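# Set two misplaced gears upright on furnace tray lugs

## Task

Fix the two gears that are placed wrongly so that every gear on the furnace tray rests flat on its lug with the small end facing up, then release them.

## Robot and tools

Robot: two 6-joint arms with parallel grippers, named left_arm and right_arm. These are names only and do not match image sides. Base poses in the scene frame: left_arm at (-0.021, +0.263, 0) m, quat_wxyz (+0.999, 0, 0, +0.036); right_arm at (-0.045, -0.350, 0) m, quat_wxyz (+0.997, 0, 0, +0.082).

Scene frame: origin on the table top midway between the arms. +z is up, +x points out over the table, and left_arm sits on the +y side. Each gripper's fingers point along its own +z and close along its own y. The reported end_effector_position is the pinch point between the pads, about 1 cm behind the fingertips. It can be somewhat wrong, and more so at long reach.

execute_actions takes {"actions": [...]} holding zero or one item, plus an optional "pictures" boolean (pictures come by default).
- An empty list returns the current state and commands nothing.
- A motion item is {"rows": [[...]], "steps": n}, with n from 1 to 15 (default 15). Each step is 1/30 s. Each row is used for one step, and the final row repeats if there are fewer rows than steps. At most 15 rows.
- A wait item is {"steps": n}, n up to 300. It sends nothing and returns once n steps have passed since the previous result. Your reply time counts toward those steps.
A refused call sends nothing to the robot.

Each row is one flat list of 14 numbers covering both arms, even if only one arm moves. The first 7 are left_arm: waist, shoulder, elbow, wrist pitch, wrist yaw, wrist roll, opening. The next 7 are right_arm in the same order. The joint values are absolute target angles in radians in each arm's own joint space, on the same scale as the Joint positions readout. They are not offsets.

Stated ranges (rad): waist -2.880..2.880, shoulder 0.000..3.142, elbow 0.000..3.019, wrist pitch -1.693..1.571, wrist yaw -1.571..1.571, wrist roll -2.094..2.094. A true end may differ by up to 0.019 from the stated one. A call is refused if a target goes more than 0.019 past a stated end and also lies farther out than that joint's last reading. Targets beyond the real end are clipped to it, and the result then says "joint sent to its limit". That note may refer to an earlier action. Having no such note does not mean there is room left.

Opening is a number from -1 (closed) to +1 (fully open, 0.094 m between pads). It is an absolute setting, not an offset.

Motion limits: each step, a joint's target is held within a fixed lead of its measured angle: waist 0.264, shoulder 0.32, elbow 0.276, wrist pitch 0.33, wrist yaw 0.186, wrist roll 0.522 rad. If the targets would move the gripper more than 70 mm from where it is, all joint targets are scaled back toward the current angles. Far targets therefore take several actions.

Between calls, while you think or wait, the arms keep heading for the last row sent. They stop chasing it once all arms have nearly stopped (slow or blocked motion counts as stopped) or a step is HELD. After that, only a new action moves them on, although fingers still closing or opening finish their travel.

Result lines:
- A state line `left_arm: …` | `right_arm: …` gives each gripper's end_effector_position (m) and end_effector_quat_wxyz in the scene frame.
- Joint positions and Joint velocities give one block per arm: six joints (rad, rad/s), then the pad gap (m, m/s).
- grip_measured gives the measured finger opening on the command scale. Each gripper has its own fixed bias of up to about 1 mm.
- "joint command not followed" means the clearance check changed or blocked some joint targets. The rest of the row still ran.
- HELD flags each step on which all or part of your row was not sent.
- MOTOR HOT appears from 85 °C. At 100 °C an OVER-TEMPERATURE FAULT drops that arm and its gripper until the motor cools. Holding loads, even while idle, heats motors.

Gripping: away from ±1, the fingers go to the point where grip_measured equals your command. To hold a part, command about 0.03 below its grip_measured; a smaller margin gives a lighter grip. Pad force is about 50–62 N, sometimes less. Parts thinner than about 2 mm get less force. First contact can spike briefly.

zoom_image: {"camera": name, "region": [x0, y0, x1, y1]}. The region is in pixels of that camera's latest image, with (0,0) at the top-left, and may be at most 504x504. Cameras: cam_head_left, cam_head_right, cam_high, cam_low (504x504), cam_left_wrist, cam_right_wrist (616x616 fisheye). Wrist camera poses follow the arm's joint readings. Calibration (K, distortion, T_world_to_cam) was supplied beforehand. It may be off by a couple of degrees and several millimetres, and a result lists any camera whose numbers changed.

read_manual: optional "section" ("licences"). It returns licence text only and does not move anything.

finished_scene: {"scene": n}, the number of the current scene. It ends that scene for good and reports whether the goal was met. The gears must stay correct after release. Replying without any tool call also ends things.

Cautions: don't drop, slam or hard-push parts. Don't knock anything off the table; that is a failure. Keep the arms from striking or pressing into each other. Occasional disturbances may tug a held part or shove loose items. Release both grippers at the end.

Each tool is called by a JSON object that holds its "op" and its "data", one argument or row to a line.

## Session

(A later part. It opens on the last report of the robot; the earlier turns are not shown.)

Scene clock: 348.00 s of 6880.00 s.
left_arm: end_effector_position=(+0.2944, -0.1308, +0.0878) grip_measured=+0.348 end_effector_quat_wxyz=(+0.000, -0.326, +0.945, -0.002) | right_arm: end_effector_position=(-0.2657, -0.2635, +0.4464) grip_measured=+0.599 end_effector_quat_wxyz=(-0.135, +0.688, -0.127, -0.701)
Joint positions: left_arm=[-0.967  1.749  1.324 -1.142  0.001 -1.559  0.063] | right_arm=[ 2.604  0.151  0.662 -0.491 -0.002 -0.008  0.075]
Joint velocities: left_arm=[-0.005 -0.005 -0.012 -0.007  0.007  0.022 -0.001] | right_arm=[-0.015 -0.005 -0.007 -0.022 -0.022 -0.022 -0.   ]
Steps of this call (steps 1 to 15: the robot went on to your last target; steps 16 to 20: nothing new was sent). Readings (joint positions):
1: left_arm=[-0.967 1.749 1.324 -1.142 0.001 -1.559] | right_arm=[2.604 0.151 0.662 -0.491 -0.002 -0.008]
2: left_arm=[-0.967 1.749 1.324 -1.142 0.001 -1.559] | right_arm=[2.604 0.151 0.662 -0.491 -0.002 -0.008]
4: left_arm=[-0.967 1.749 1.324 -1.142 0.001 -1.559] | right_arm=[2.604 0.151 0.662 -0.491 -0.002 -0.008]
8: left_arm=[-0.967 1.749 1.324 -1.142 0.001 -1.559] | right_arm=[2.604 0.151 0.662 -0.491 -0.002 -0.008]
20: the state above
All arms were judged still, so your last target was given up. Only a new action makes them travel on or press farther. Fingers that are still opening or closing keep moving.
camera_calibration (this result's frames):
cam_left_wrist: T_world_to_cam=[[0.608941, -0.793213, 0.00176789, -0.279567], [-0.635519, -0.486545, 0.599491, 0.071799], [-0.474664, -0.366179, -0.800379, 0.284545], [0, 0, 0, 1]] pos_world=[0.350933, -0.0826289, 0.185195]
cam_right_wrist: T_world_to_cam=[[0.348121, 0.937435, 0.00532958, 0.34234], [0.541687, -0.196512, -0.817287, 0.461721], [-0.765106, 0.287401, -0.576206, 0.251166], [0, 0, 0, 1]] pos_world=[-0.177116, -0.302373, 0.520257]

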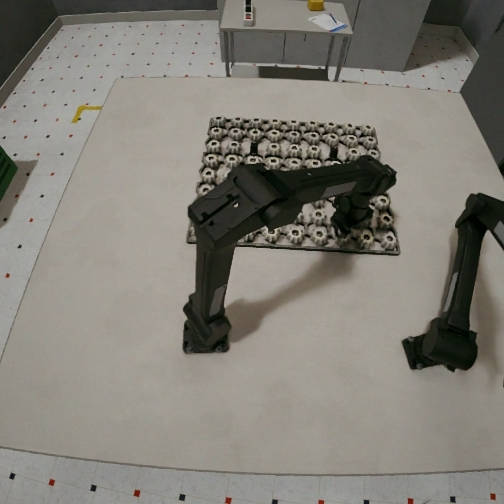

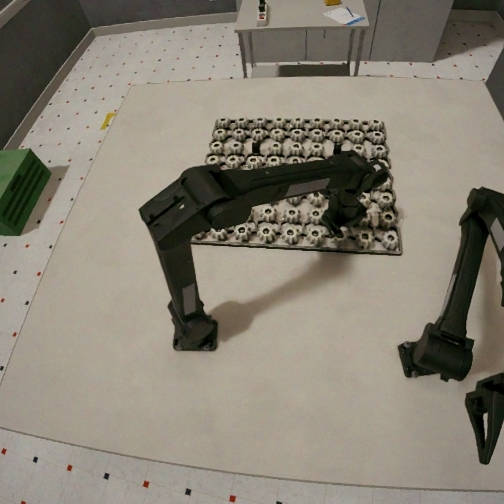

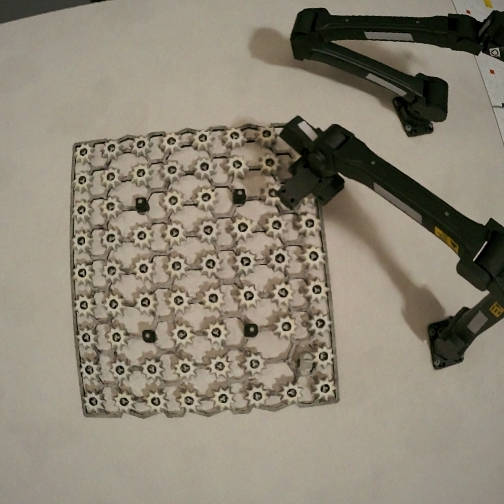

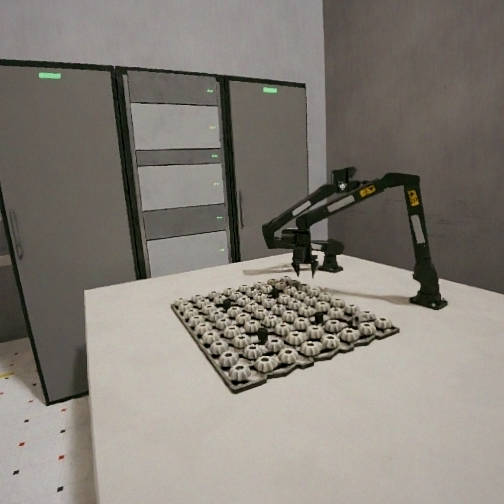

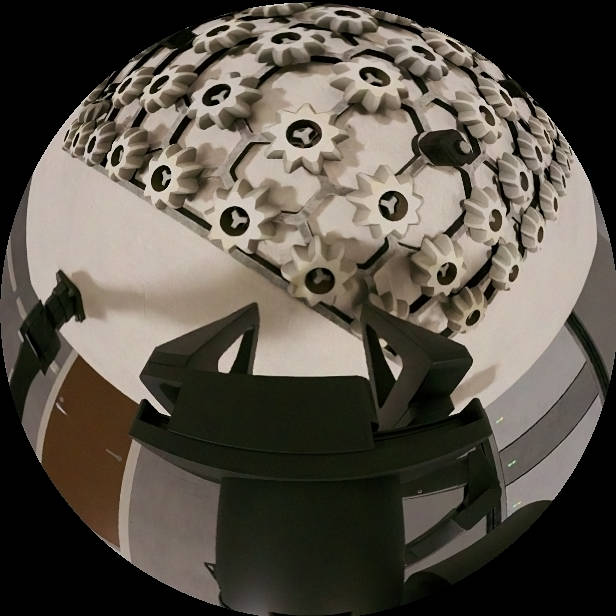

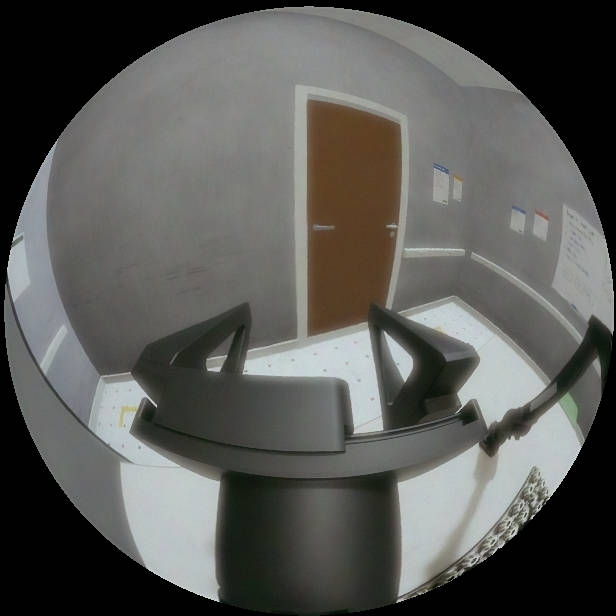

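{"op": "execute_actions", "data": {
  "actions": [
    {"rows":[[-0.105,1.38,0.93,-1.08,0,0,0.45,2.6,0.15,0.69,-0.5,0,0,0.6]]}
  ],
  "pictures": false
}}

{"op": "execute_actions", "data": {
  "actions": [
    {"steps":50}
  ]
}}

Scene clock: 378.23 s of 6880.00 s.
left_arm: end_effector_position=(+0.3462, +0.1700, +0.1089) grip_measured=+0.448 end_effector_quat_wxyz=(+0.017, -0.257, +0.966, -0.011) | right_arm: end_effector_position=(-0.2657, -0.2635, +0.4464) grip_measured=+0.599 end_effector_quat_wxyz=(-0.135, +0.688, -0.127, -0.701)
Joint positions: left_arm=[-0.319  1.395  0.961 -1.095  0.003 -0.766  0.068] | right_arm=[ 2.604  0.151  0.662 -0.491 -0.002 -0.008  0.075]
Joint velocities: left_arm=[ 1.978 -0.103 -0.012  0.046  0.125  1.956  0.001] | right_arm=[-0.005 -0.005  0.002 -0.007 -0.007 -0.007  0.001]
Steps of this call (steps 1 to 90: nothing new was sent; then 26.73 s passed at rest; steps 91 to 105: all 15 steps of this action). Readings (joint positions):
91: left_arm=[-0.961 1.741 1.311 -1.133 0.003 -1.528] | right_arm=[2.604 0.151 0.662 -0.491 -0.002 -0.008]
92: left_arm=[-0.951 1.721 1.280 -1.118 0.004 -1.487] | right_arm=[2.604 0.151 0.662 -0.491 -0.002 -0.008]
94: left_arm=[-0.906 1.660 1.199 -1.110 0.004 -1.407] | right_arm=[2.604 0.151 0.662 -0.491 -0.002 -0.008]
98: left_arm=[-0.749 1.520 1.046 -1.104 0.004 -1.215] | right_arm=[2.604 0.151 0.662 -0.491 -0.002 -0.008]
105: the state above

Scene clock: 379.90 s of 6880.00 s.
left_arm: end_effector_position=(+0.3506, +0.2504, +0.1014) grip_measured=+0.448 end_effector_quat_wxyz=(+0.015, +0.009, +1.000, +0.000) | right_arm: end_effector_position=(-0.2657, -0.2635, +0.4464) grip_measured=+0.599 end_effector_quat_wxyz=(-0.135, +0.688, -0.127, -0.701)
Joint positions: left_arm=[-0.107  1.393  0.938 -1.085 -0.001 -0.015  0.068] | right_arm=[ 2.604  0.151  0.662 -0.491 -0.002 -0.008  0.075]
Joint velocities: left_arm=[-0.015 -0.024 -0.012  0.002  0.007 -0.066 -0.001] | right_arm=[-0.005 -0.005 -0.002  0.002  0.022 -0.066 -0.001]
Steps of this call (steps 1 to 45: the robot went on to your last target; steps 46 to 50: nothing new was sent). Readings (joint positions):
1: left_arm=[-0.252 1.393 0.960 -1.092 0.002 -0.685] | right_arm=[2.604 0.151 0.662 -0.491 -0.002 -0.008]
2: left_arm=[-0.187 1.393 0.959 -1.089 0.001 -0.591] | right_arm=[2.604 0.151 0.662 -0.491 -0.002 -0.008]
4: left_arm=[-0.088 1.393 0.952 -1.085 -0.004 -0.402] | right_arm=[2.604 0.151 0.662 -0.491 -0.002 -0.008]
8: left_arm=[-0.061 1.393 0.939 -1.085 -0.005 -0.175] | right_arm=[2.604 0.151 0.662 -0.491 -0.002 -0.008]
50: the state above
All arms were judged still, so your last target was given up. Only a new action makes them travel on or press farther. Fingers that are still opening or closing keep moving.
camera_calibration (this result's frames):
cam_left_wrist: T_world_to_cam=[[-0.0287592, -0.99958, -0.00360844, 0.264414], [-0.818501, 0.0214768, 0.574104, 0.224346], [-0.573785, 0.0194643, -0.818774, 0.401695], [0, 0, 0, 1]] pos_world=[0.421719, 0.251666, 0.201053]
cam_right_wrist: T_world_to_cam=[[0.348121, 0.937435, 0.00532958, 0.34234], [0.541687, -0.196512, -0.817287, 0.461721], [-0.765106, 0.287401, -0.576206, 0.251166], [0, 0, 0, 1]] pos_world=[-0.177116, -0.302373, 0.520257]

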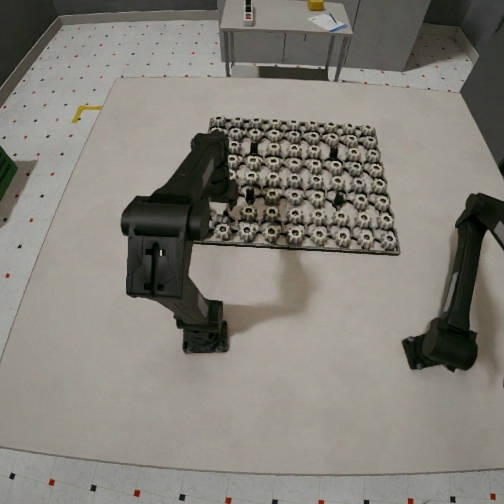

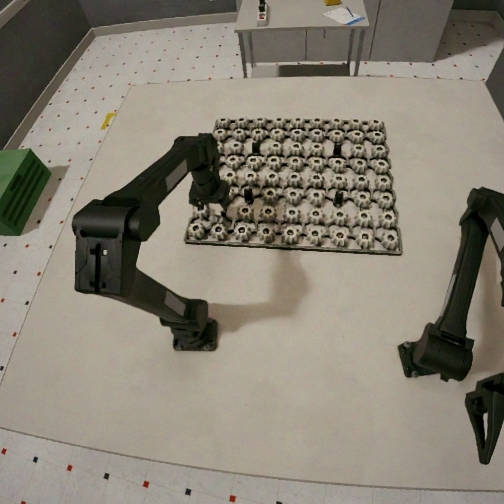

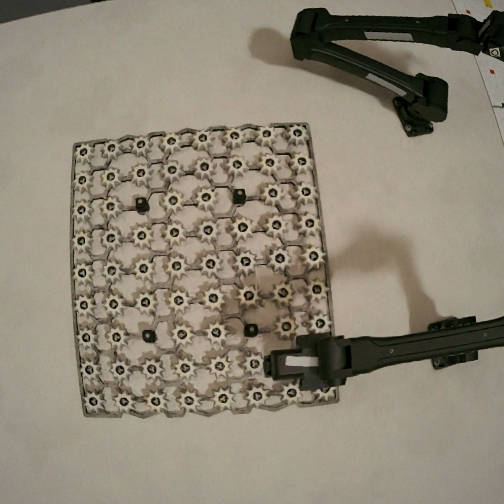

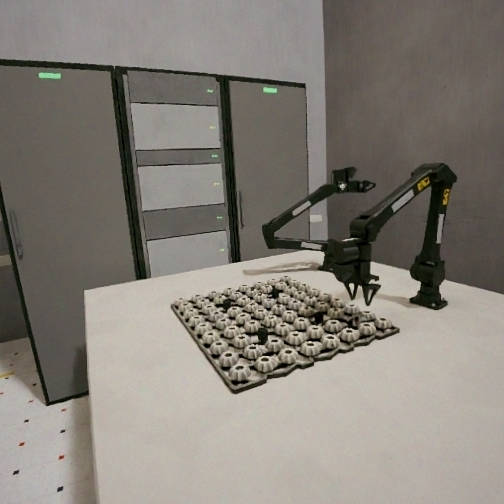

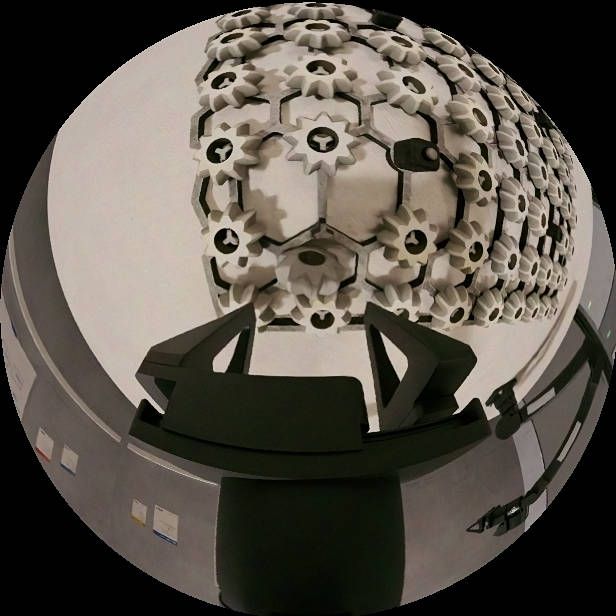

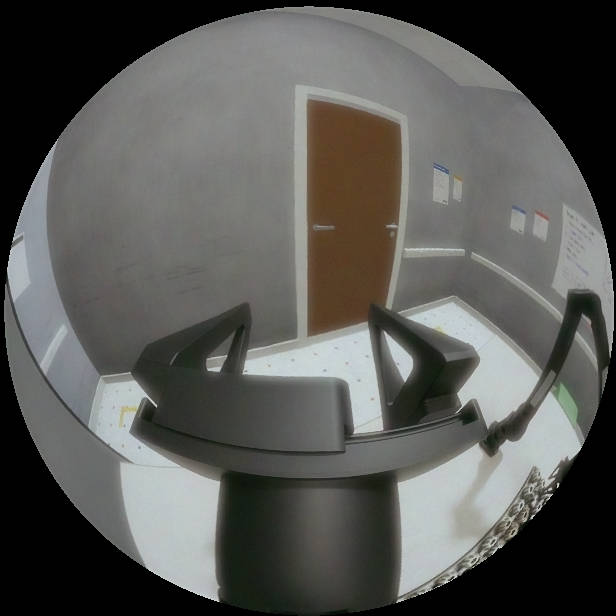

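{"op": "execute_actions", "data": {
  "actions": [
    {"rows":[[-0.108,1.44,0.905,-1.02,0,0,0.45,2.6,0.15,0.69,-0.5,0,0,0.6],[-0.108,1.44,0.905,-1.02,0,0,0.45,2.6,0.15,0.69,-0.5,0,0,0.6],[-0.108,1.44,0.905,-1.02,0,0,0.45,2.6,0.15,0.69,-0.5,0,0,0.6],[-0.108,1.44,0.905,-1.02,0,0,0.45,2.6,0.15,0.69,-0.5,0,0,0.6],[-0.108,1.44,0.905,-1.02,0,0,0.45,2.6,0.15,0.69,-0.5,0,0,0.6],[-0.108,1.48,0.88,-0.96,0,0,0.45,2.6,0.15,0.69,-0.5,0,0,0.6],[-0.108,1.48,0.88,-0.96,0,0,0.45,2.6,0.15,0.69,-0.5,0,0,0.6],[-0.108,1.48,0.88,-0.96,0,0,0.45,2.6,0.15,0.69,-0.5,0,0,0.6],[-0.108,1.48,0.88,-0.96,0,0,0.45,2.6,0.15,0.69,-0.5,0,0,0.6],[-0.108,1.48,0.88,-0.96,0,0,0.45,2.6,0.15,0.69,-0.5,0,0,0.6],[-0.108,1.522,0.852,-0.902,0,0,0.45,2.6,0.15,0.69,-0.5,0,0,0.6]]}
  ],
  "pictures": false
}}

{"op": "execute_actions", "data": {
  "actions": [
    {"steps":25}
  ]
}}

Scene clock: 396.37 s of 6880.00 s.
left_arm: end_effector_position=(+0.3503, +0.2505, +0.0365) grip_measured=+0.448 end_effector_quat_wxyz=(+0.003, +0.010, +1.000, +0.001) | right_arm: end_effector_position=(-0.2657, -0.2635, +0.4464) grip_measured=+0.599 end_effector_quat_wxyz=(-0.135, +0.688, -0.127, -0.701)
Joint positions: left_arm=[-0.107  1.508  0.861 -0.918 -0.001 -0.014  0.068] | right_arm=[ 2.604  0.151  0.662 -0.491 -0.002 -0.008  0.075]
Joint velocities: left_arm=[-0.005  0.21  -0.105  0.071 -0.007 -0.007  0.   ] | right_arm=[-0.005 -0.005 -0.012 -0.002 -0.066 -0.007  0.   ]
Steps of this call (steps 1 to 90: nothing new was sent; then 12.97 s passed at rest; steps 91 to 105: all 15 steps of this action). Readings (joint positions):
91: left_arm=[-0.107 1.394 0.934 -1.075 -0.001 -0.015] | right_arm=[2.604 0.151 0.662 -0.491 -0.002 -0.008]
92: left_arm=[-0.107 1.396 0.930 -1.058 -0.001 -0.015] | right_arm=[2.604 0.151 0.662 -0.491 -0.002 -0.008]
94: left_arm=[-0.107 1.407 0.922 -1.039 -0.001 -0.014] | right_arm=[2.604 0.151 0.662 -0.491 -0.002 -0.008]
98: left_arm=[-0.107 1.441 0.901 -0.988 -0.001 -0.014] | right_arm=[2.604 0.151 0.662 -0.491 -0.002 -0.008]
105: the state above

Scene clock: 397.20 s of 6880.00 s.
left_arm: end_effector_position=(+0.3482, +0.2505, +0.0315) grip_measured=+0.448 end_effector_quat_wxyz=(-0.002, +0.010, +1.000, +0.001) | right_arm: end_effector_position=(-0.2657, -0.2635, +0.4464) grip_measured=+0.599 end_effector_quat_wxyz=(-0.135, +0.688, -0.127, -0.701)
Joint positions: left_arm=[-0.107  1.518  0.855 -0.912 -0.001 -0.014  0.068] | right_arm=[ 2.604  0.151  0.662 -0.491 -0.002 -0.008  0.075]
Joint velocities: left_arm=[-0.005 -0.005  0.002 -0.017  0.051 -0.037 -0.001] | right_arm=[-0.015 -0.005  0.002  0.002 -0.037  0.007 -0.   ]
Steps of this call (steps 1 to 15: the robot went on to your last target; steps 16 to 25: nothing new was sent). Readings (joint positions):
1: left_arm=[-0.107 1.514 0.858 -0.917 -0.001 -0.014] | right_arm=[2.604 0.151 0.662 -0.491 -0.002 -0.008]
2: left_arm=[-0.107 1.517 0.856 -0.916 -0.001 -0.014] | right_arm=[2.604 0.151 0.662 -0.491 -0.002 -0.008]
4: left_arm=[-0.107 1.518 0.855 -0.915 -0.001 -0.014] | right_arm=[2.604 0.151 0.662 -0.491 -0.002 -0.008]
8: left_arm=[-0.107 1.518 0.855 -0.912 -0.001 -0.014] | right_arm=[2.604 0.151 0.662 -0.491 -0.002 -0.008]
25: the state above
All arms were judged still, so your last target was given up. Only a new action makes them travel on or press farther. Fingers that are still opening or closing keep moving.
camera_calibration (this result's frames):
cam_left_wrist: T_world_to_cam=[[-0.0292656, -0.999565, -0.00376658, 0.264351], [-0.798544, 0.0211132, 0.601566, 0.254763], [-0.601225, 0.020613, -0.798814, 0.351685], [0, 0, 0, 1]] pos_world=[0.422618, 0.251607, 0.12867]
cam_right_wrist: T_world_to_cam=[[0.348121, 0.937435, 0.00532958, 0.34234], [0.541687, -0.196512, -0.817287, 0.461721], [-0.765106, 0.287401, -0.576206, 0.251166], [0, 0, 0, 1]] pos_world=[-0.177116, -0.302373, 0.520257]

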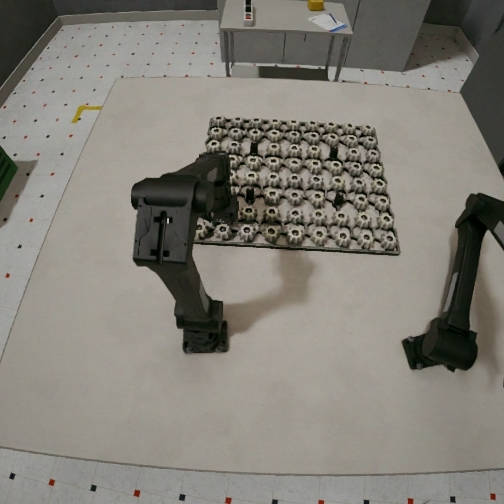

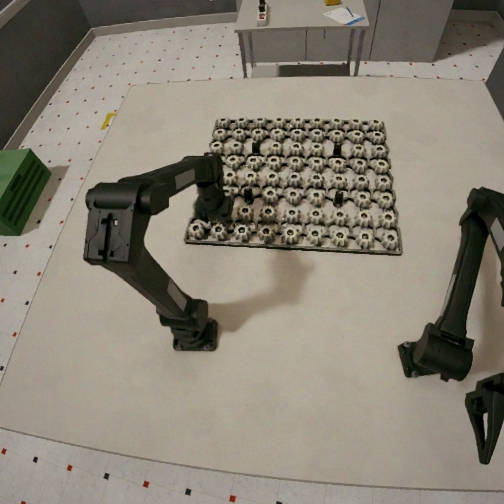

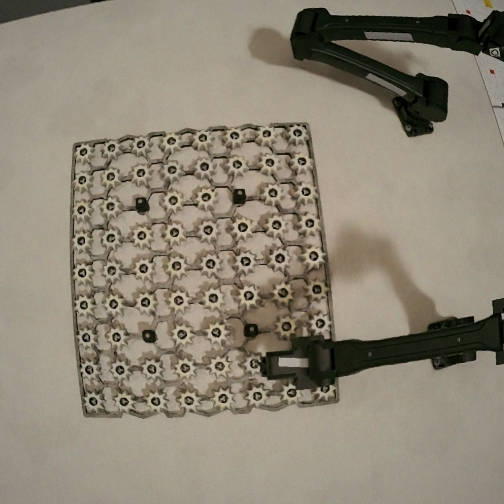

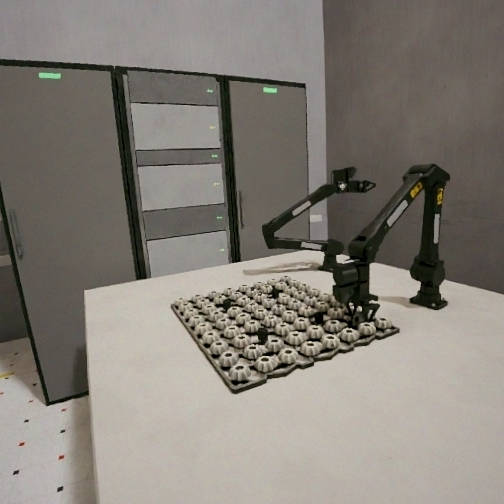

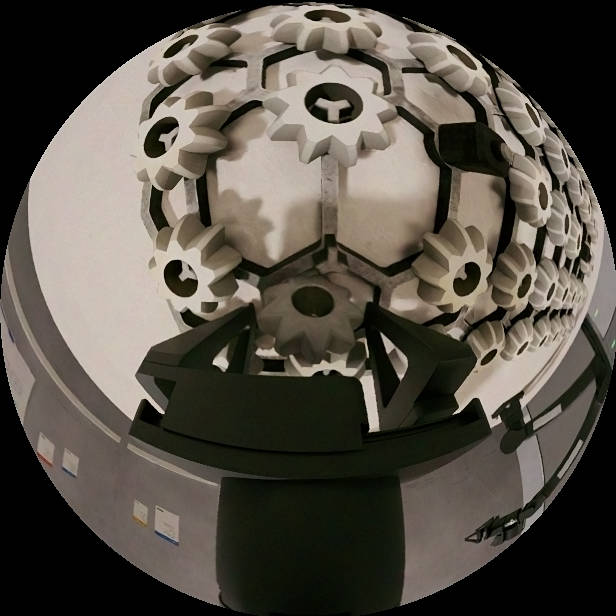

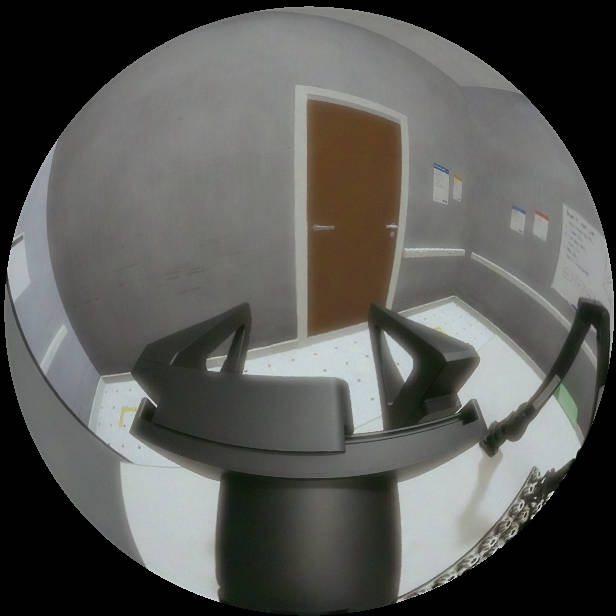

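{"op": "execute_actions", "data": {
  "actions": [
    {"rows":[[-0.108,1.522,0.852,-0.902,0,0,0.1,2.6,0.15,0.69,-0.5,0,0,0.6]],"steps":10}
  ],
  "pictures": false
}}

{"op": "execute_actions", "data": {
  "actions": [
    {"rows":[[-0.108,1.40,0.96,-1.08,0,0,0.1,0.774,0.15,0.69,-0.5,0,1.57,0.6]]}
  ],
  "pictures": false
}}

{"op": "execute_actions", "data": {
  "actions": [
    {"rows":[[-0.491,1.257,1.26,-1.529,0,-1.357,0.1,0.774,0.15,0.69,-0.5,0,1.57,0.6]]}
  ],
  "pictures": false
}}

{"op": "execute_actions", "data": {
  "actions": [
    {"steps":30}
  ],
  "pictures": false
}}

{"op": "execute_actions", "data": {
  "actions": [
    {"rows":[[-0.491,1.257,1.26,-1.529,0,-1.357,0.1,0.774,1.2,0.3,1.5,0,1.57,0.6]]}
  ],
  "pictures": false
}}

{"op": "execute_actions", "data": {
  "actions": [
    {"steps":30}
  ],
  "pictures": false
}}

{"op": "execute_actions", "data": {
  "actions": [
    {"rows":[[-0.491,1.257,1.26,-1.529,0,-1.357,0.1,0.774,1.69,0.52,1.5,0,1.57,0.6]]}
  ],
  "pictures": false
}}

{"op": "execute_actions", "data": {
  "actions": [
    {"steps":40}
  ]
}}

Scene clock: 431.87 s of 6880.00 s.
left_arm: end_effector_position=(+0.3484, +0.2503, +0.0315) grip_measured=+0.196 end_effector_quat_wxyz=(-0.001, +0.010, +1.000, -0.000) | right_arm: end_effector_position=(-0.2657, -0.2635, +0.4464) grip_measured=+0.599 end_effector_quat_wxyz=(-0.135, +0.688, -0.127, -0.701)
Joint positions: left_arm=[-0.107  1.518  0.855 -0.911  0.    -0.014  0.056] | right_arm=[ 2.604  0.151  0.662 -0.491 -0.002 -0.008  0.075]
Joint velocities: left_arm=[-0.015  0.005  0.002  0.007 -0.007  0.007  0.001] | right_arm=[-0.005  0.005 -0.022 -0.007  0.022 -0.007 -0.001]
Steps of this call (steps 1 to 90: nothing new was sent; then 31.33 s passed at rest; steps 91 to 100: all 10 steps of this action). Readings (joint positions):
91: left_arm=[-0.107 1.518 0.855 -0.912 -0.001 -0.014] | right_arm=[2.604 0.151 0.662 -0.491 -0.002 -0.008]
92: left_arm=[-0.107 1.518 0.855 -0.911 0.000 -0.014] | right_arm=[2.604 0.151 0.662 -0.491 -0.002 -0.008]
94: left_arm=[-0.107 1.518 0.855 -0.911 0.000 -0.014] | right_arm=[2.604 0.151 0.662 -0.491 -0.002 -0.008]
98: left_arm=[-0.107 1.518 0.855 -0.911 0.000 -0.014] | right_arm=[2.604 0.151 0.662 -0.491 -0.002 -0.008]
100: the state above

Scene clock: 432.37 s of 6880.00 s.
left_arm: end_effector_position=(+0.3393, +0.2505, +0.0876) grip_measured=+0.196 end_effector_quat_wxyz=(+0.001, +0.010, +1.000, -0.000) | right_arm: end_effector_position=(-0.0099, -0.1160, +0.4464) grip_measured=+0.600 end_effector_quat_wxyz=(+0.132, -0.026, +0.699, +0.702)
Joint positions: left_arm=[-0.107  1.4    0.904 -1.072  0.001 -0.014  0.056] | right_arm=[ 1.259  0.151  0.662 -0.491 -0.     1.347  0.075]
Joint velocities: left_arm=[ 0.005 -0.005  0.002 -0.007 -0.081 -0.007 -0.001] | right_arm=[-2.886  0.005 -0.007 -0.012  0.081  1.443 -0.   ]
Steps of this call (steps 1 to 15: all 15 steps of this action). Readings (joint positions):
1: left_arm=[-0.107 1.514 0.861 -0.929 0.000 -0.014] | right_arm=[2.582 0.151 0.662 -0.491 -0.007 0.067]
2: left_arm=[-0.107 1.508 0.874 -0.969 0.000 -0.014] | right_arm=[2.517 0.151 0.662 -0.491 -0.007 0.165]
4: left_arm=[-0.107 1.476 0.892 -1.026 0.001 -0.014] | right_arm=[2.338 0.151 0.662 -0.491 -0.004 0.361]
8: left_arm=[-0.107 1.410 0.902 -1.066 0.001 -0.014] | right_arm=[1.947 0.151 0.662 -0.491 -0.001 0.752]
15: the state above

Scene clock: 432.87 s of 6880.00 s.
left_arm: end_effector_position=(+0.2918, +0.1278, +0.1945) grip_measured=+0.196 end_effector_quat_wxyz=(-0.048, -0.155, +0.986, +0.030) | right_arm: end_effector_position=(+0.0963, -0.1604, +0.4464) grip_measured=+0.600 end_effector_quat_wxyz=(+0.231, +0.214, +0.667, +0.676)
Joint positions: left_arm=[-0.48   1.322  1.123 -1.484  0.    -0.718  0.056] | right_arm=[ 0.77   0.151  0.662 -0.491  0.002  1.552  0.075]
Joint velocities: left_arm=[-0.327 -0.249  0.559 -0.359  0.037 -2.278  0.   ] | right_arm=[-0.005 -0.015 -0.007 -0.002 -0.007  0.007 -0.001]
Steps of this call (steps 1 to 15: all 15 steps of this action). Readings (joint positions):
1: left_arm=[-0.113 1.400 0.909 -1.092 -0.003 -0.043] | right_arm=[1.161 0.151 0.662 -0.491 -0.000 1.390]
2: left_arm=[-0.128 1.399 0.918 -1.132 -0.006 -0.081] | right_arm=[1.062 0.151 0.662 -0.491 -0.000 1.424]
4: left_arm=[-0.180 1.391 0.938 -1.215 -0.006 -0.156] | right_arm=[0.872 0.151 0.662 -0.491 0.000 1.473]
8: left_arm=[-0.316 1.368 0.992 -1.352 -0.005 -0.311] | right_arm=[0.739 0.151 0.662 -0.491 0.003 1.524]
15: the state above

Scene clock: 433.87 s of 6880.00 s.
left_arm: end_effector_position=(+0.2985, +0.1190, +0.2452) grip_measured=+0.196 end_effector_quat_wxyz=(-0.002, -0.444, +0.896, +0.002) | right_arm: end_effector_position=(+0.0963, -0.1604, +0.4464) grip_measured=+0.600 end_effector_quat_wxyz=(+0.228, +0.216, +0.666, +0.677)
Joint positions: left_arm=[-0.495  1.26   1.205 -1.521  0.    -1.342  0.056] | right_arm=[ 0.77   0.151  0.662 -0.491  0.002  1.559  0.075]
Joint velocities: left_arm=[-0.015 -0.005 -0.002 -0.002 -0.022 -0.022  0.001] | right_arm=[ 0.005 -0.015 -0.012  0.017 -0.022  0.051  0.   ]
Steps of this call (steps 1 to 30: the robot went on to your last target). Readings (joint positions):
1: left_arm=[-0.488 1.313 1.143 -1.495 0.000 -0.806] | right_arm=[0.770 0.151 0.662 -0.491 0.002 1.553]
2: left_arm=[-0.493 1.304 1.161 -1.504 0.000 -0.903] | right_arm=[0.770 0.151 0.662 -0.491 0.002 1.554]
4: left_arm=[-0.495 1.285 1.190 -1.512 0.000 -1.060] | right_arm=[0.770 0.151 0.662 -0.491 0.002 1.556]
8: left_arm=[-0.495 1.260 1.205 -1.518 0.000 -1.228] | right_arm=[0.770 0.151 0.662 -0.491 0.002 1.558]
30: the state above

Scene clock: 434.37 s of 6880.00 s.
left_arm: end_effector_position=(+0.2985, +0.1190, +0.2452) grip_measured=+0.196 end_effector_quat_wxyz=(-0.002, -0.444, +0.896, +0.002) | right_arm: end_effector_position=(+0.1946, -0.0276, +0.1766) grip_measured=+0.600 end_effector_quat_wxyz=(+0.193, +0.246, +0.759, +0.571)
Joint positions: left_arm=[-0.495  1.26   1.205 -1.521  0.    -1.342  0.056] | right_arm=[0.77  0.98  0.305 0.397 0.002 1.559 0.075]
Joint velocities: left_arm=[-0.005 -0.005 -0.027 -0.012  0.11   0.007 -0.001] | right_arm=[ 0.015  3.453 -0.027  3.07   0.051 -0.037  0.   ]
Steps of this call (steps 1 to 15: all 15 steps of this action). Readings (joint positions):
1: left_arm=[-0.495 1.260 1.205 -1.521 0.000 -1.342] | right_arm=[0.770 0.157 0.652 -0.470 0.002 1.559]
2: left_arm=[-0.495 1.260 1.205 -1.521 0.000 -1.342] | right_arm=[0.770 0.167 0.634 -0.426 0.002 1.559]
4: left_arm=[-0.495 1.260 1.205 -1.521 0.000 -1.342] | right_arm=[0.770 0.213 0.582 -0.349 0.002 1.559]
8: left_arm=[-0.495 1.260 1.205 -1.521 0.000 -1.342] | right_arm=[0.770 0.371 0.451 -0.185 0.002 1.559]
15: the state above

Scene clock: 435.37 s of 6880.00 s.
left_arm: end_effector_position=(+0.2985, +0.1190, +0.2452) grip_measured=+0.196 end_effector_quat_wxyz=(-0.002, -0.444, +0.896, +0.002) | right_arm: end_effector_position=(+0.1854, -0.0400, +0.3391) grip_measured=+0.600 end_effector_quat_wxyz=(+0.279, +0.148, +0.455, +0.832)
Joint positions: left_arm=[-0.495  1.26   1.205 -1.521  0.    -1.342  0.056] | right_arm=[0.77  1.193 0.283 1.483 0.002 1.561 0.075]
Joint velocities: left_arm=[-0.005 -0.015  0.002 -0.012 -0.051 -0.051  0.   ] | right_arm=[-0.015  0.015 -0.007  0.002  0.037 -0.037  0.   ]
Steps of this call (steps 1 to 30: the robot went on to your last target). Readings (joint positions):
1: left_arm=[-0.495 1.260 1.205 -1.521 0.000 -1.342] | right_arm=[0.770 1.091 0.305 0.499 0.002 1.559]
2: left_arm=[-0.495 1.260 1.205 -1.521 0.000 -1.342] | right_arm=[0.770 1.184 0.304 0.596 0.002 1.560]
4: left_arm=[-0.495 1.260 1.205 -1.521 0.000 -1.342] | right_arm=[0.770 1.285 0.292 0.780 0.002 1.561]
8: left_arm=[-0.495 1.260 1.205 -1.521 0.000 -1.342] | right_arm=[0.770 1.266 0.283 1.084 0.002 1.561]
30: the state above
All arms were judged still, so your last target was given up. Only a new action makes them travel on or press farther. Fingers that are still opening or closing keep moving.

Scene clock: 435.87 s of 6880.00 s.
left_arm: end_effector_position=(+0.2985, +0.1190, +0.2452) grip_measured=+0.196 end_effector_quat_wxyz=(-0.002, -0.444, +0.896, +0.002) | right_arm: end_effector_position=(+0.2627, +0.0645, +0.1988) grip_measured=+0.600 end_effector_quat_wxyz=(+0.253, +0.188, +0.577, +0.754)
Joint positions: left_arm=[-0.495  1.26   1.205 -1.521  0.    -1.342  0.056] | right_arm=[0.77  1.732 0.507 1.492 0.002 1.562 0.075]
Joint velocities: left_arm=[-0.005  0.005 -0.007 -0.002  0.022 -0.022 -0.001] | right_arm=[ 0.005 -0.337  0.007  0.002 -0.037  0.022 -0.001]
Steps of this call (steps 1 to 15: all 15 steps of this action). Readings (joint positions):
1: left_arm=[-0.495 1.260 1.205 -1.521 0.000 -1.342] | right_arm=[0.770 1.207 0.292 1.487 0.002 1.561]
2: left_arm=[-0.495 1.260 1.205 -1.521 0.000 -1.342] | right_arm=[0.770 1.245 0.316 1.495 0.002 1.561]
4: left_arm=[-0.495 1.260 1.205 -1.521 0.000 -1.342] | right_arm=[0.770 1.364 0.389 1.497 0.002 1.561]
8: left_arm=[-0.495 1.260 1.205 -1.521 0.000 -1.342] | right_arm=[0.770 1.632 0.501 1.497 0.002 1.561]
15: the state above

Scene clock: 437.20 s of 6880.00 s.
left_arm: end_effector_position=(+0.2985, +0.1190, +0.2452) grip_measured=+0.196 end_effector_quat_wxyz=(-0.002, -0.444, +0.896, +0.002) | right_arm: end_effector_position=(+0.2609, +0.0620, +0.2181) grip_measured=+0.600 end_effector_quat_wxyz=(+0.256, +0.183, +0.562, +0.765)
Joint positions: left_arm=[-0.495  1.26   1.205 -1.521  0.    -1.342  0.056] | right_arm=[0.77  1.693 0.507 1.492 0.002 1.562 0.075]
Joint velocities: left_arm=[-0.024 -0.005 -0.007  0.002 -0.066  0.007 -0.001] | right_arm=[-0.005 -0.005 -0.017  0.002 -0.022 -0.037  0.001]
Steps of this call (steps 1 to 30: the robot went on to your last target; steps 31 to 40: nothing new was sent). Readings (joint positions):
1: left_arm=[-0.495 1.260 1.205 -1.521 0.000 -1.342] | right_arm=[0.770 1.722 0.507 1.492 0.002 1.562]
2: left_arm=[-0.495 1.260 1.205 -1.521 0.000 -1.342] | right_arm=[0.770 1.712 0.507 1.492 0.002 1.562]
4: left_arm=[-0.495 1.260 1.205 -1.521 0.000 -1.342] | right_arm=[0.770 1.698 0.507 1.492 0.002 1.562]
8: left_arm=[-0.495 1.260 1.205 -1.521 0.000 -1.342] | right_arm=[0.770 1.693 0.507 1.492 0.002 1.562]
40: the state above
All arms were judged still, so your last target was given up. Only a new action makes them travel on or press farther. Fingers that are still opening or closing keep moving.
camera_calibration (this result's frames):
cam_left_wrist: T_world_to_cam=[[0.789677, -0.613485, -0.00681397, -0.157418], [-0.48767, -0.63439, 0.599773, 0.0749823], [-0.372274, -0.470304, -0.800141, 0.485694], [0, 0, 0, 1]] pos_world=[0.341688, 0.179418, 0.342579]
cam_right_wrist: T_world_to_cam=[[0.1936, 0.252032, -0.948156, 0.145909], [-0.980887, 0.030509, -0.192173, 0.300658], [-0.0195065, 0.967238, 0.253121, 0.011354], [0, 0, 0, 1]] pos_world=[0.266885, -0.0569285, 0.193249]

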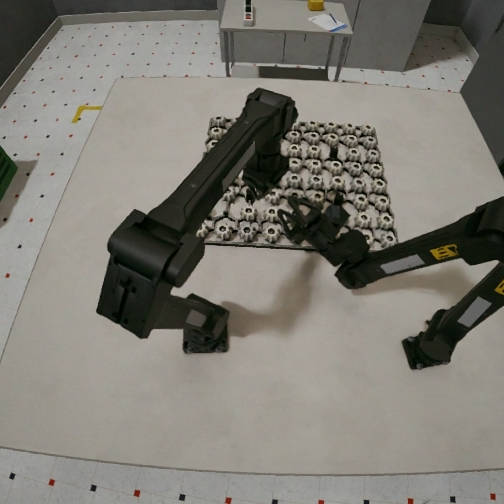

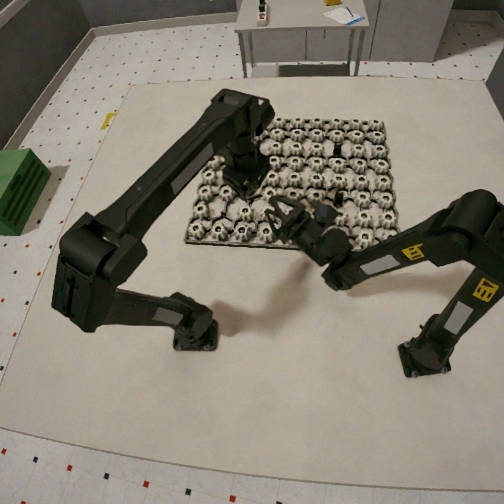

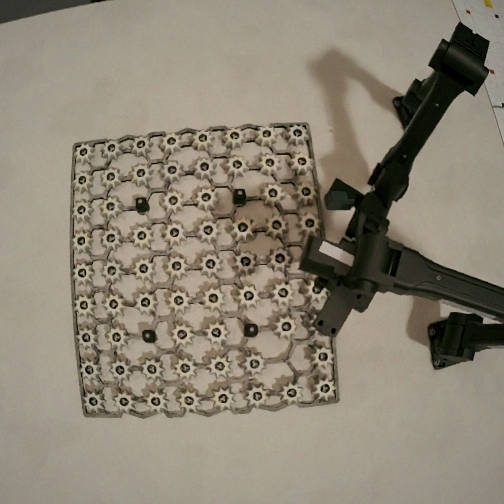

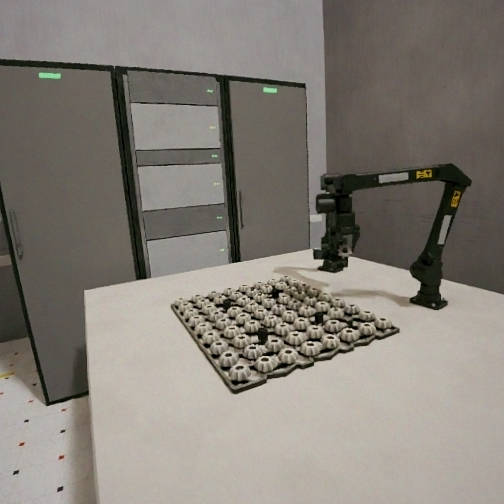

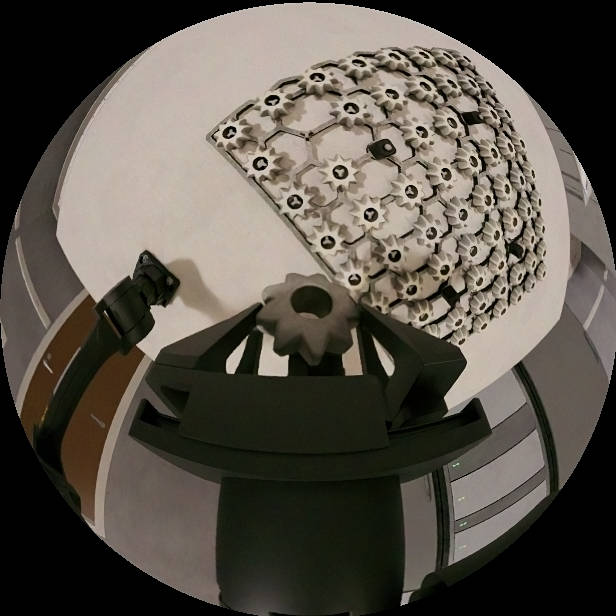

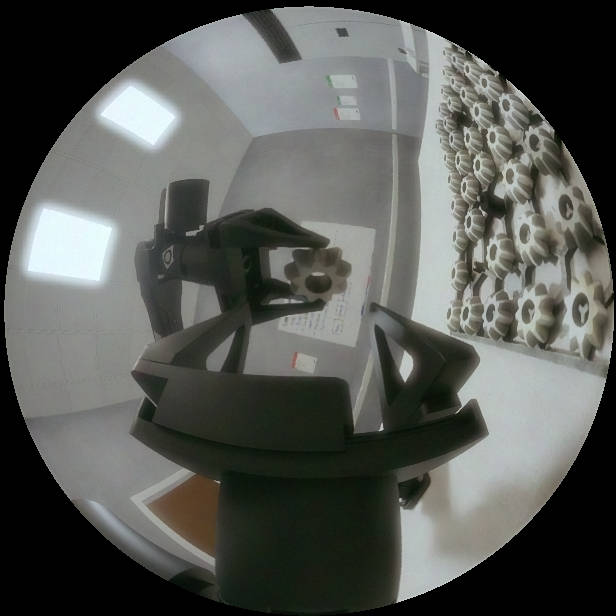

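{"op": "execute_actions", "data": {
  "actions": [
    {"rows":[[-0.491,1.257,1.26,-1.529,0,-1.357,0.1,0.80,1.71,0.58,1.45,0,1.57,0.6],[-0.491,1.257,1.26,-1.529,0,-1.357,0.1,0.80,1.71,0.58,1.45,0,1.57,0.6],[-0.491,1.257,1.26,-1.529,0,-1.357,0.1,0.80,1.71,0.58,1.45,0,1.57,0.6],[-0.491,1.257,1.26,-1.529,0,-1.357,0.1,0.80,1.71,0.58,1.45,0,1.57,0.6],[-0.491,1.257,1.26,-1.529,0,-1.357,0.1,0.80,1.71,0.58,1.45,0,1.57,0.6],[-0.491,1.257,1.26,-1.529,0,-1.357,0.1,0.80,1.71,0.58,1.45,0,1.57,0.6],[-0.491,1.257,1.26,-1.529,0,-1.357,0.1,0.80,1.71,0.58,1.45,0,1.57,0.6],[-0.491,1.257,1.26,-1.529,0,-1.357,0.1,0.80,1.736,0.655,1.40,0,1.57,0.6]]}
  ],
  "pictures": false
}}

{"op": "execute_actions", "data": {
  "actions": [
    {"steps":25}
  ]
}}

Scene clock: 461.60 s of 6880.00 s.
left_arm: end_effector_position=(+0.2985, +0.1190, +0.2452) grip_measured=+0.196 end_effector_quat_wxyz=(-0.002, -0.444, +0.896, +0.002) | right_arm: end_effector_position=(+0.2741, +0.1055, +0.2283) grip_measured=+0.600 end_effector_quat_wxyz=(+0.246, +0.175, +0.563, +0.770)
Joint positions: left_arm=[-0.495  1.26   1.205 -1.521  0.    -1.342  0.056] | right_arm=[0.798 1.73  0.63  1.411 0.002 1.562 0.075]
Joint velocities: left_arm=[-0.024  0.005  0.012  0.002  0.037 -0.037 -0.   ] | right_arm=[-0.005 -0.015 -0.002 -0.007 -0.007 -0.022 -0.   ]
Steps of this call (steps 1 to 90: nothing new was sent; then 20.90 s passed at rest; steps 91 to 105: all 15 steps of this action). Readings (joint positions):
91: left_arm=[-0.495 1.260 1.205 -1.521 0.000 -1.342] | right_arm=[0.772 1.693 0.510 1.488 0.002 1.562]
92: left_arm=[-0.495 1.260 1.205 -1.521 0.000 -1.342] | right_arm=[0.775 1.694 0.517 1.478 0.002 1.562]
94: left_arm=[-0.495 1.260 1.205 -1.521 0.000 -1.342] | right_arm=[0.786 1.699 0.536 1.466 0.002 1.562]
98: left_arm=[-0.495 1.260 1.205 -1.521 0.000 -1.342] | right_arm=[0.798 1.702 0.557 1.454 0.002 1.562]
105: the state above

Scene clock: 462.43 s of 6880.00 s.
left_arm: end_effector_position=(+0.2985, +0.1190, +0.2452) grip_measured=+0.196 end_effector_quat_wxyz=(-0.002, -0.444, +0.896, +0.002) | right_arm: end_effector_position=(+0.2741, +0.1055, +0.2282) grip_measured=+0.600 end_effector_quat_wxyz=(+0.246, +0.175, +0.563, +0.769)
Joint positions: left_arm=[-0.495  1.26   1.205 -1.521  0.    -1.342  0.056] | right_arm=[0.798 1.73  0.63  1.41  0.002 1.562 0.075]
Joint velocities: left_arm=[-0.015 -0.015 -0.002 -0.012  0.095 -0.007  0.   ] | right_arm=[-0.005 -0.015 -0.007  0.007 -0.022  0.007 -0.001]
Steps of this call (steps 1 to 15: the robot went on to your last target; steps 16 to 25: nothing new was sent). Readings (joint positions):
1: left_arm=[-0.495 1.260 1.205 -1.521 0.000 -1.342] | right_arm=[0.798 1.730 0.630 1.411 0.002 1.562]
2: left_arm=[-0.495 1.260 1.205 -1.521 0.000 -1.342] | right_arm=[0.798 1.730 0.630 1.410 0.002 1.562]
4: left_arm=[-0.495 1.260 1.205 -1.521 0.000 -1.342] | right_arm=[0.798 1.730 0.630 1.410 0.002 1.562]
8: left_arm=[-0.495 1.260 1.205 -1.521 0.000 -1.342] | right_arm=[0.798 1.730 0.630 1.410 0.002 1.562]
25: the state above
All arms were judged still, so your last target was given up. Only a new action makes them travel on or press farther. Fingers that are still opening or closing keep moving.
camera_calibration (this result's frames):
cam_left_wrist: T_world_to_cam=[[0.789677, -0.613485, -0.00681397, -0.157418], [-0.48767, -0.63439, 0.599773, 0.0749823], [-0.372274, -0.470304, -0.800141, 0.485694], [0, 0, 0, 1]] pos_world=[0.341688, 0.179418, 0.342579]
cam_right_wrist: T_world_to_cam=[[0.188676, 0.260216, -0.946937, 0.142098], [-0.980932, 0.00416386, -0.194305, 0.317512], [-0.0466184, 0.965541, 0.25604, -0.0261057], [0, 0, 0, 1]] pos_world=[0.28343, -0.0130922, 0.202936]

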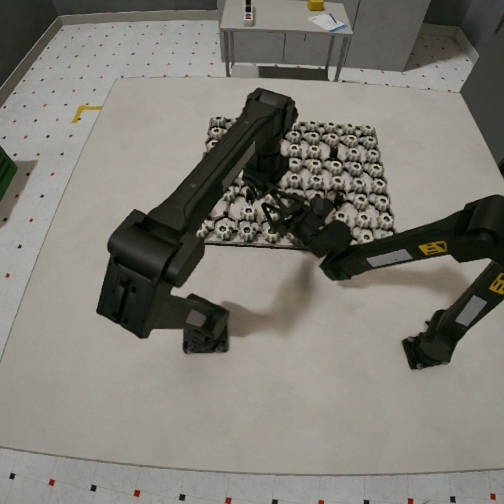

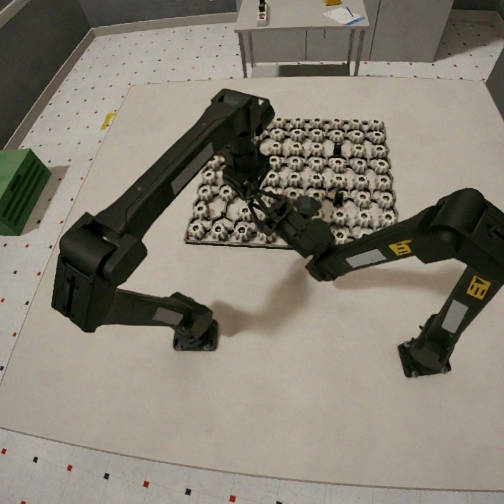

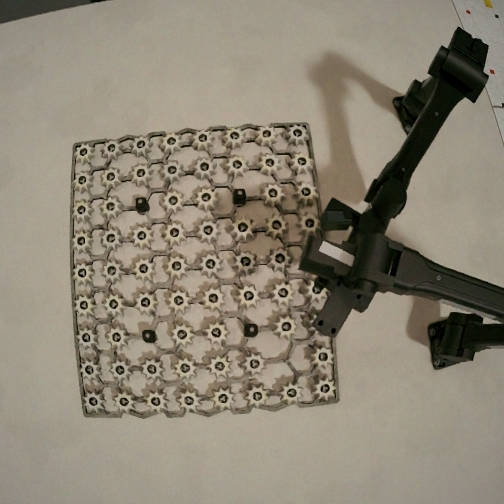

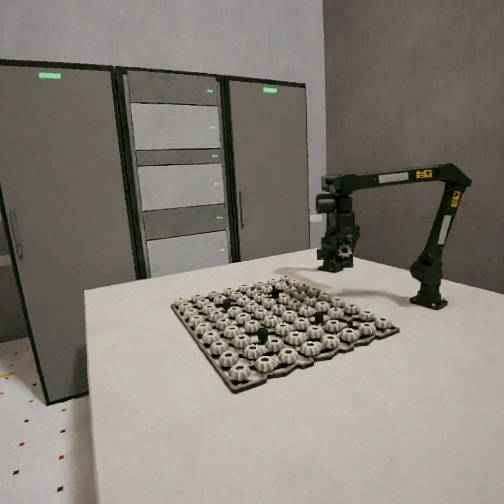

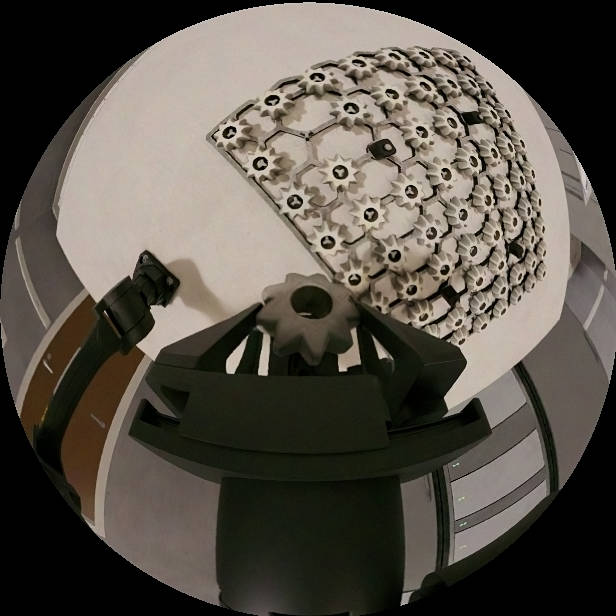

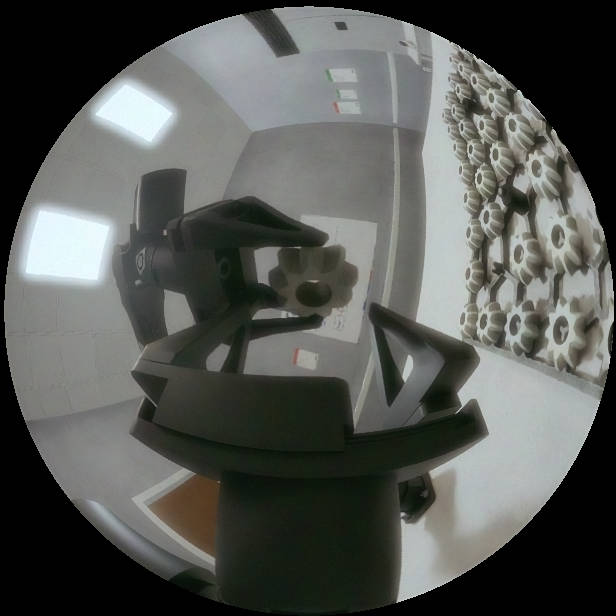

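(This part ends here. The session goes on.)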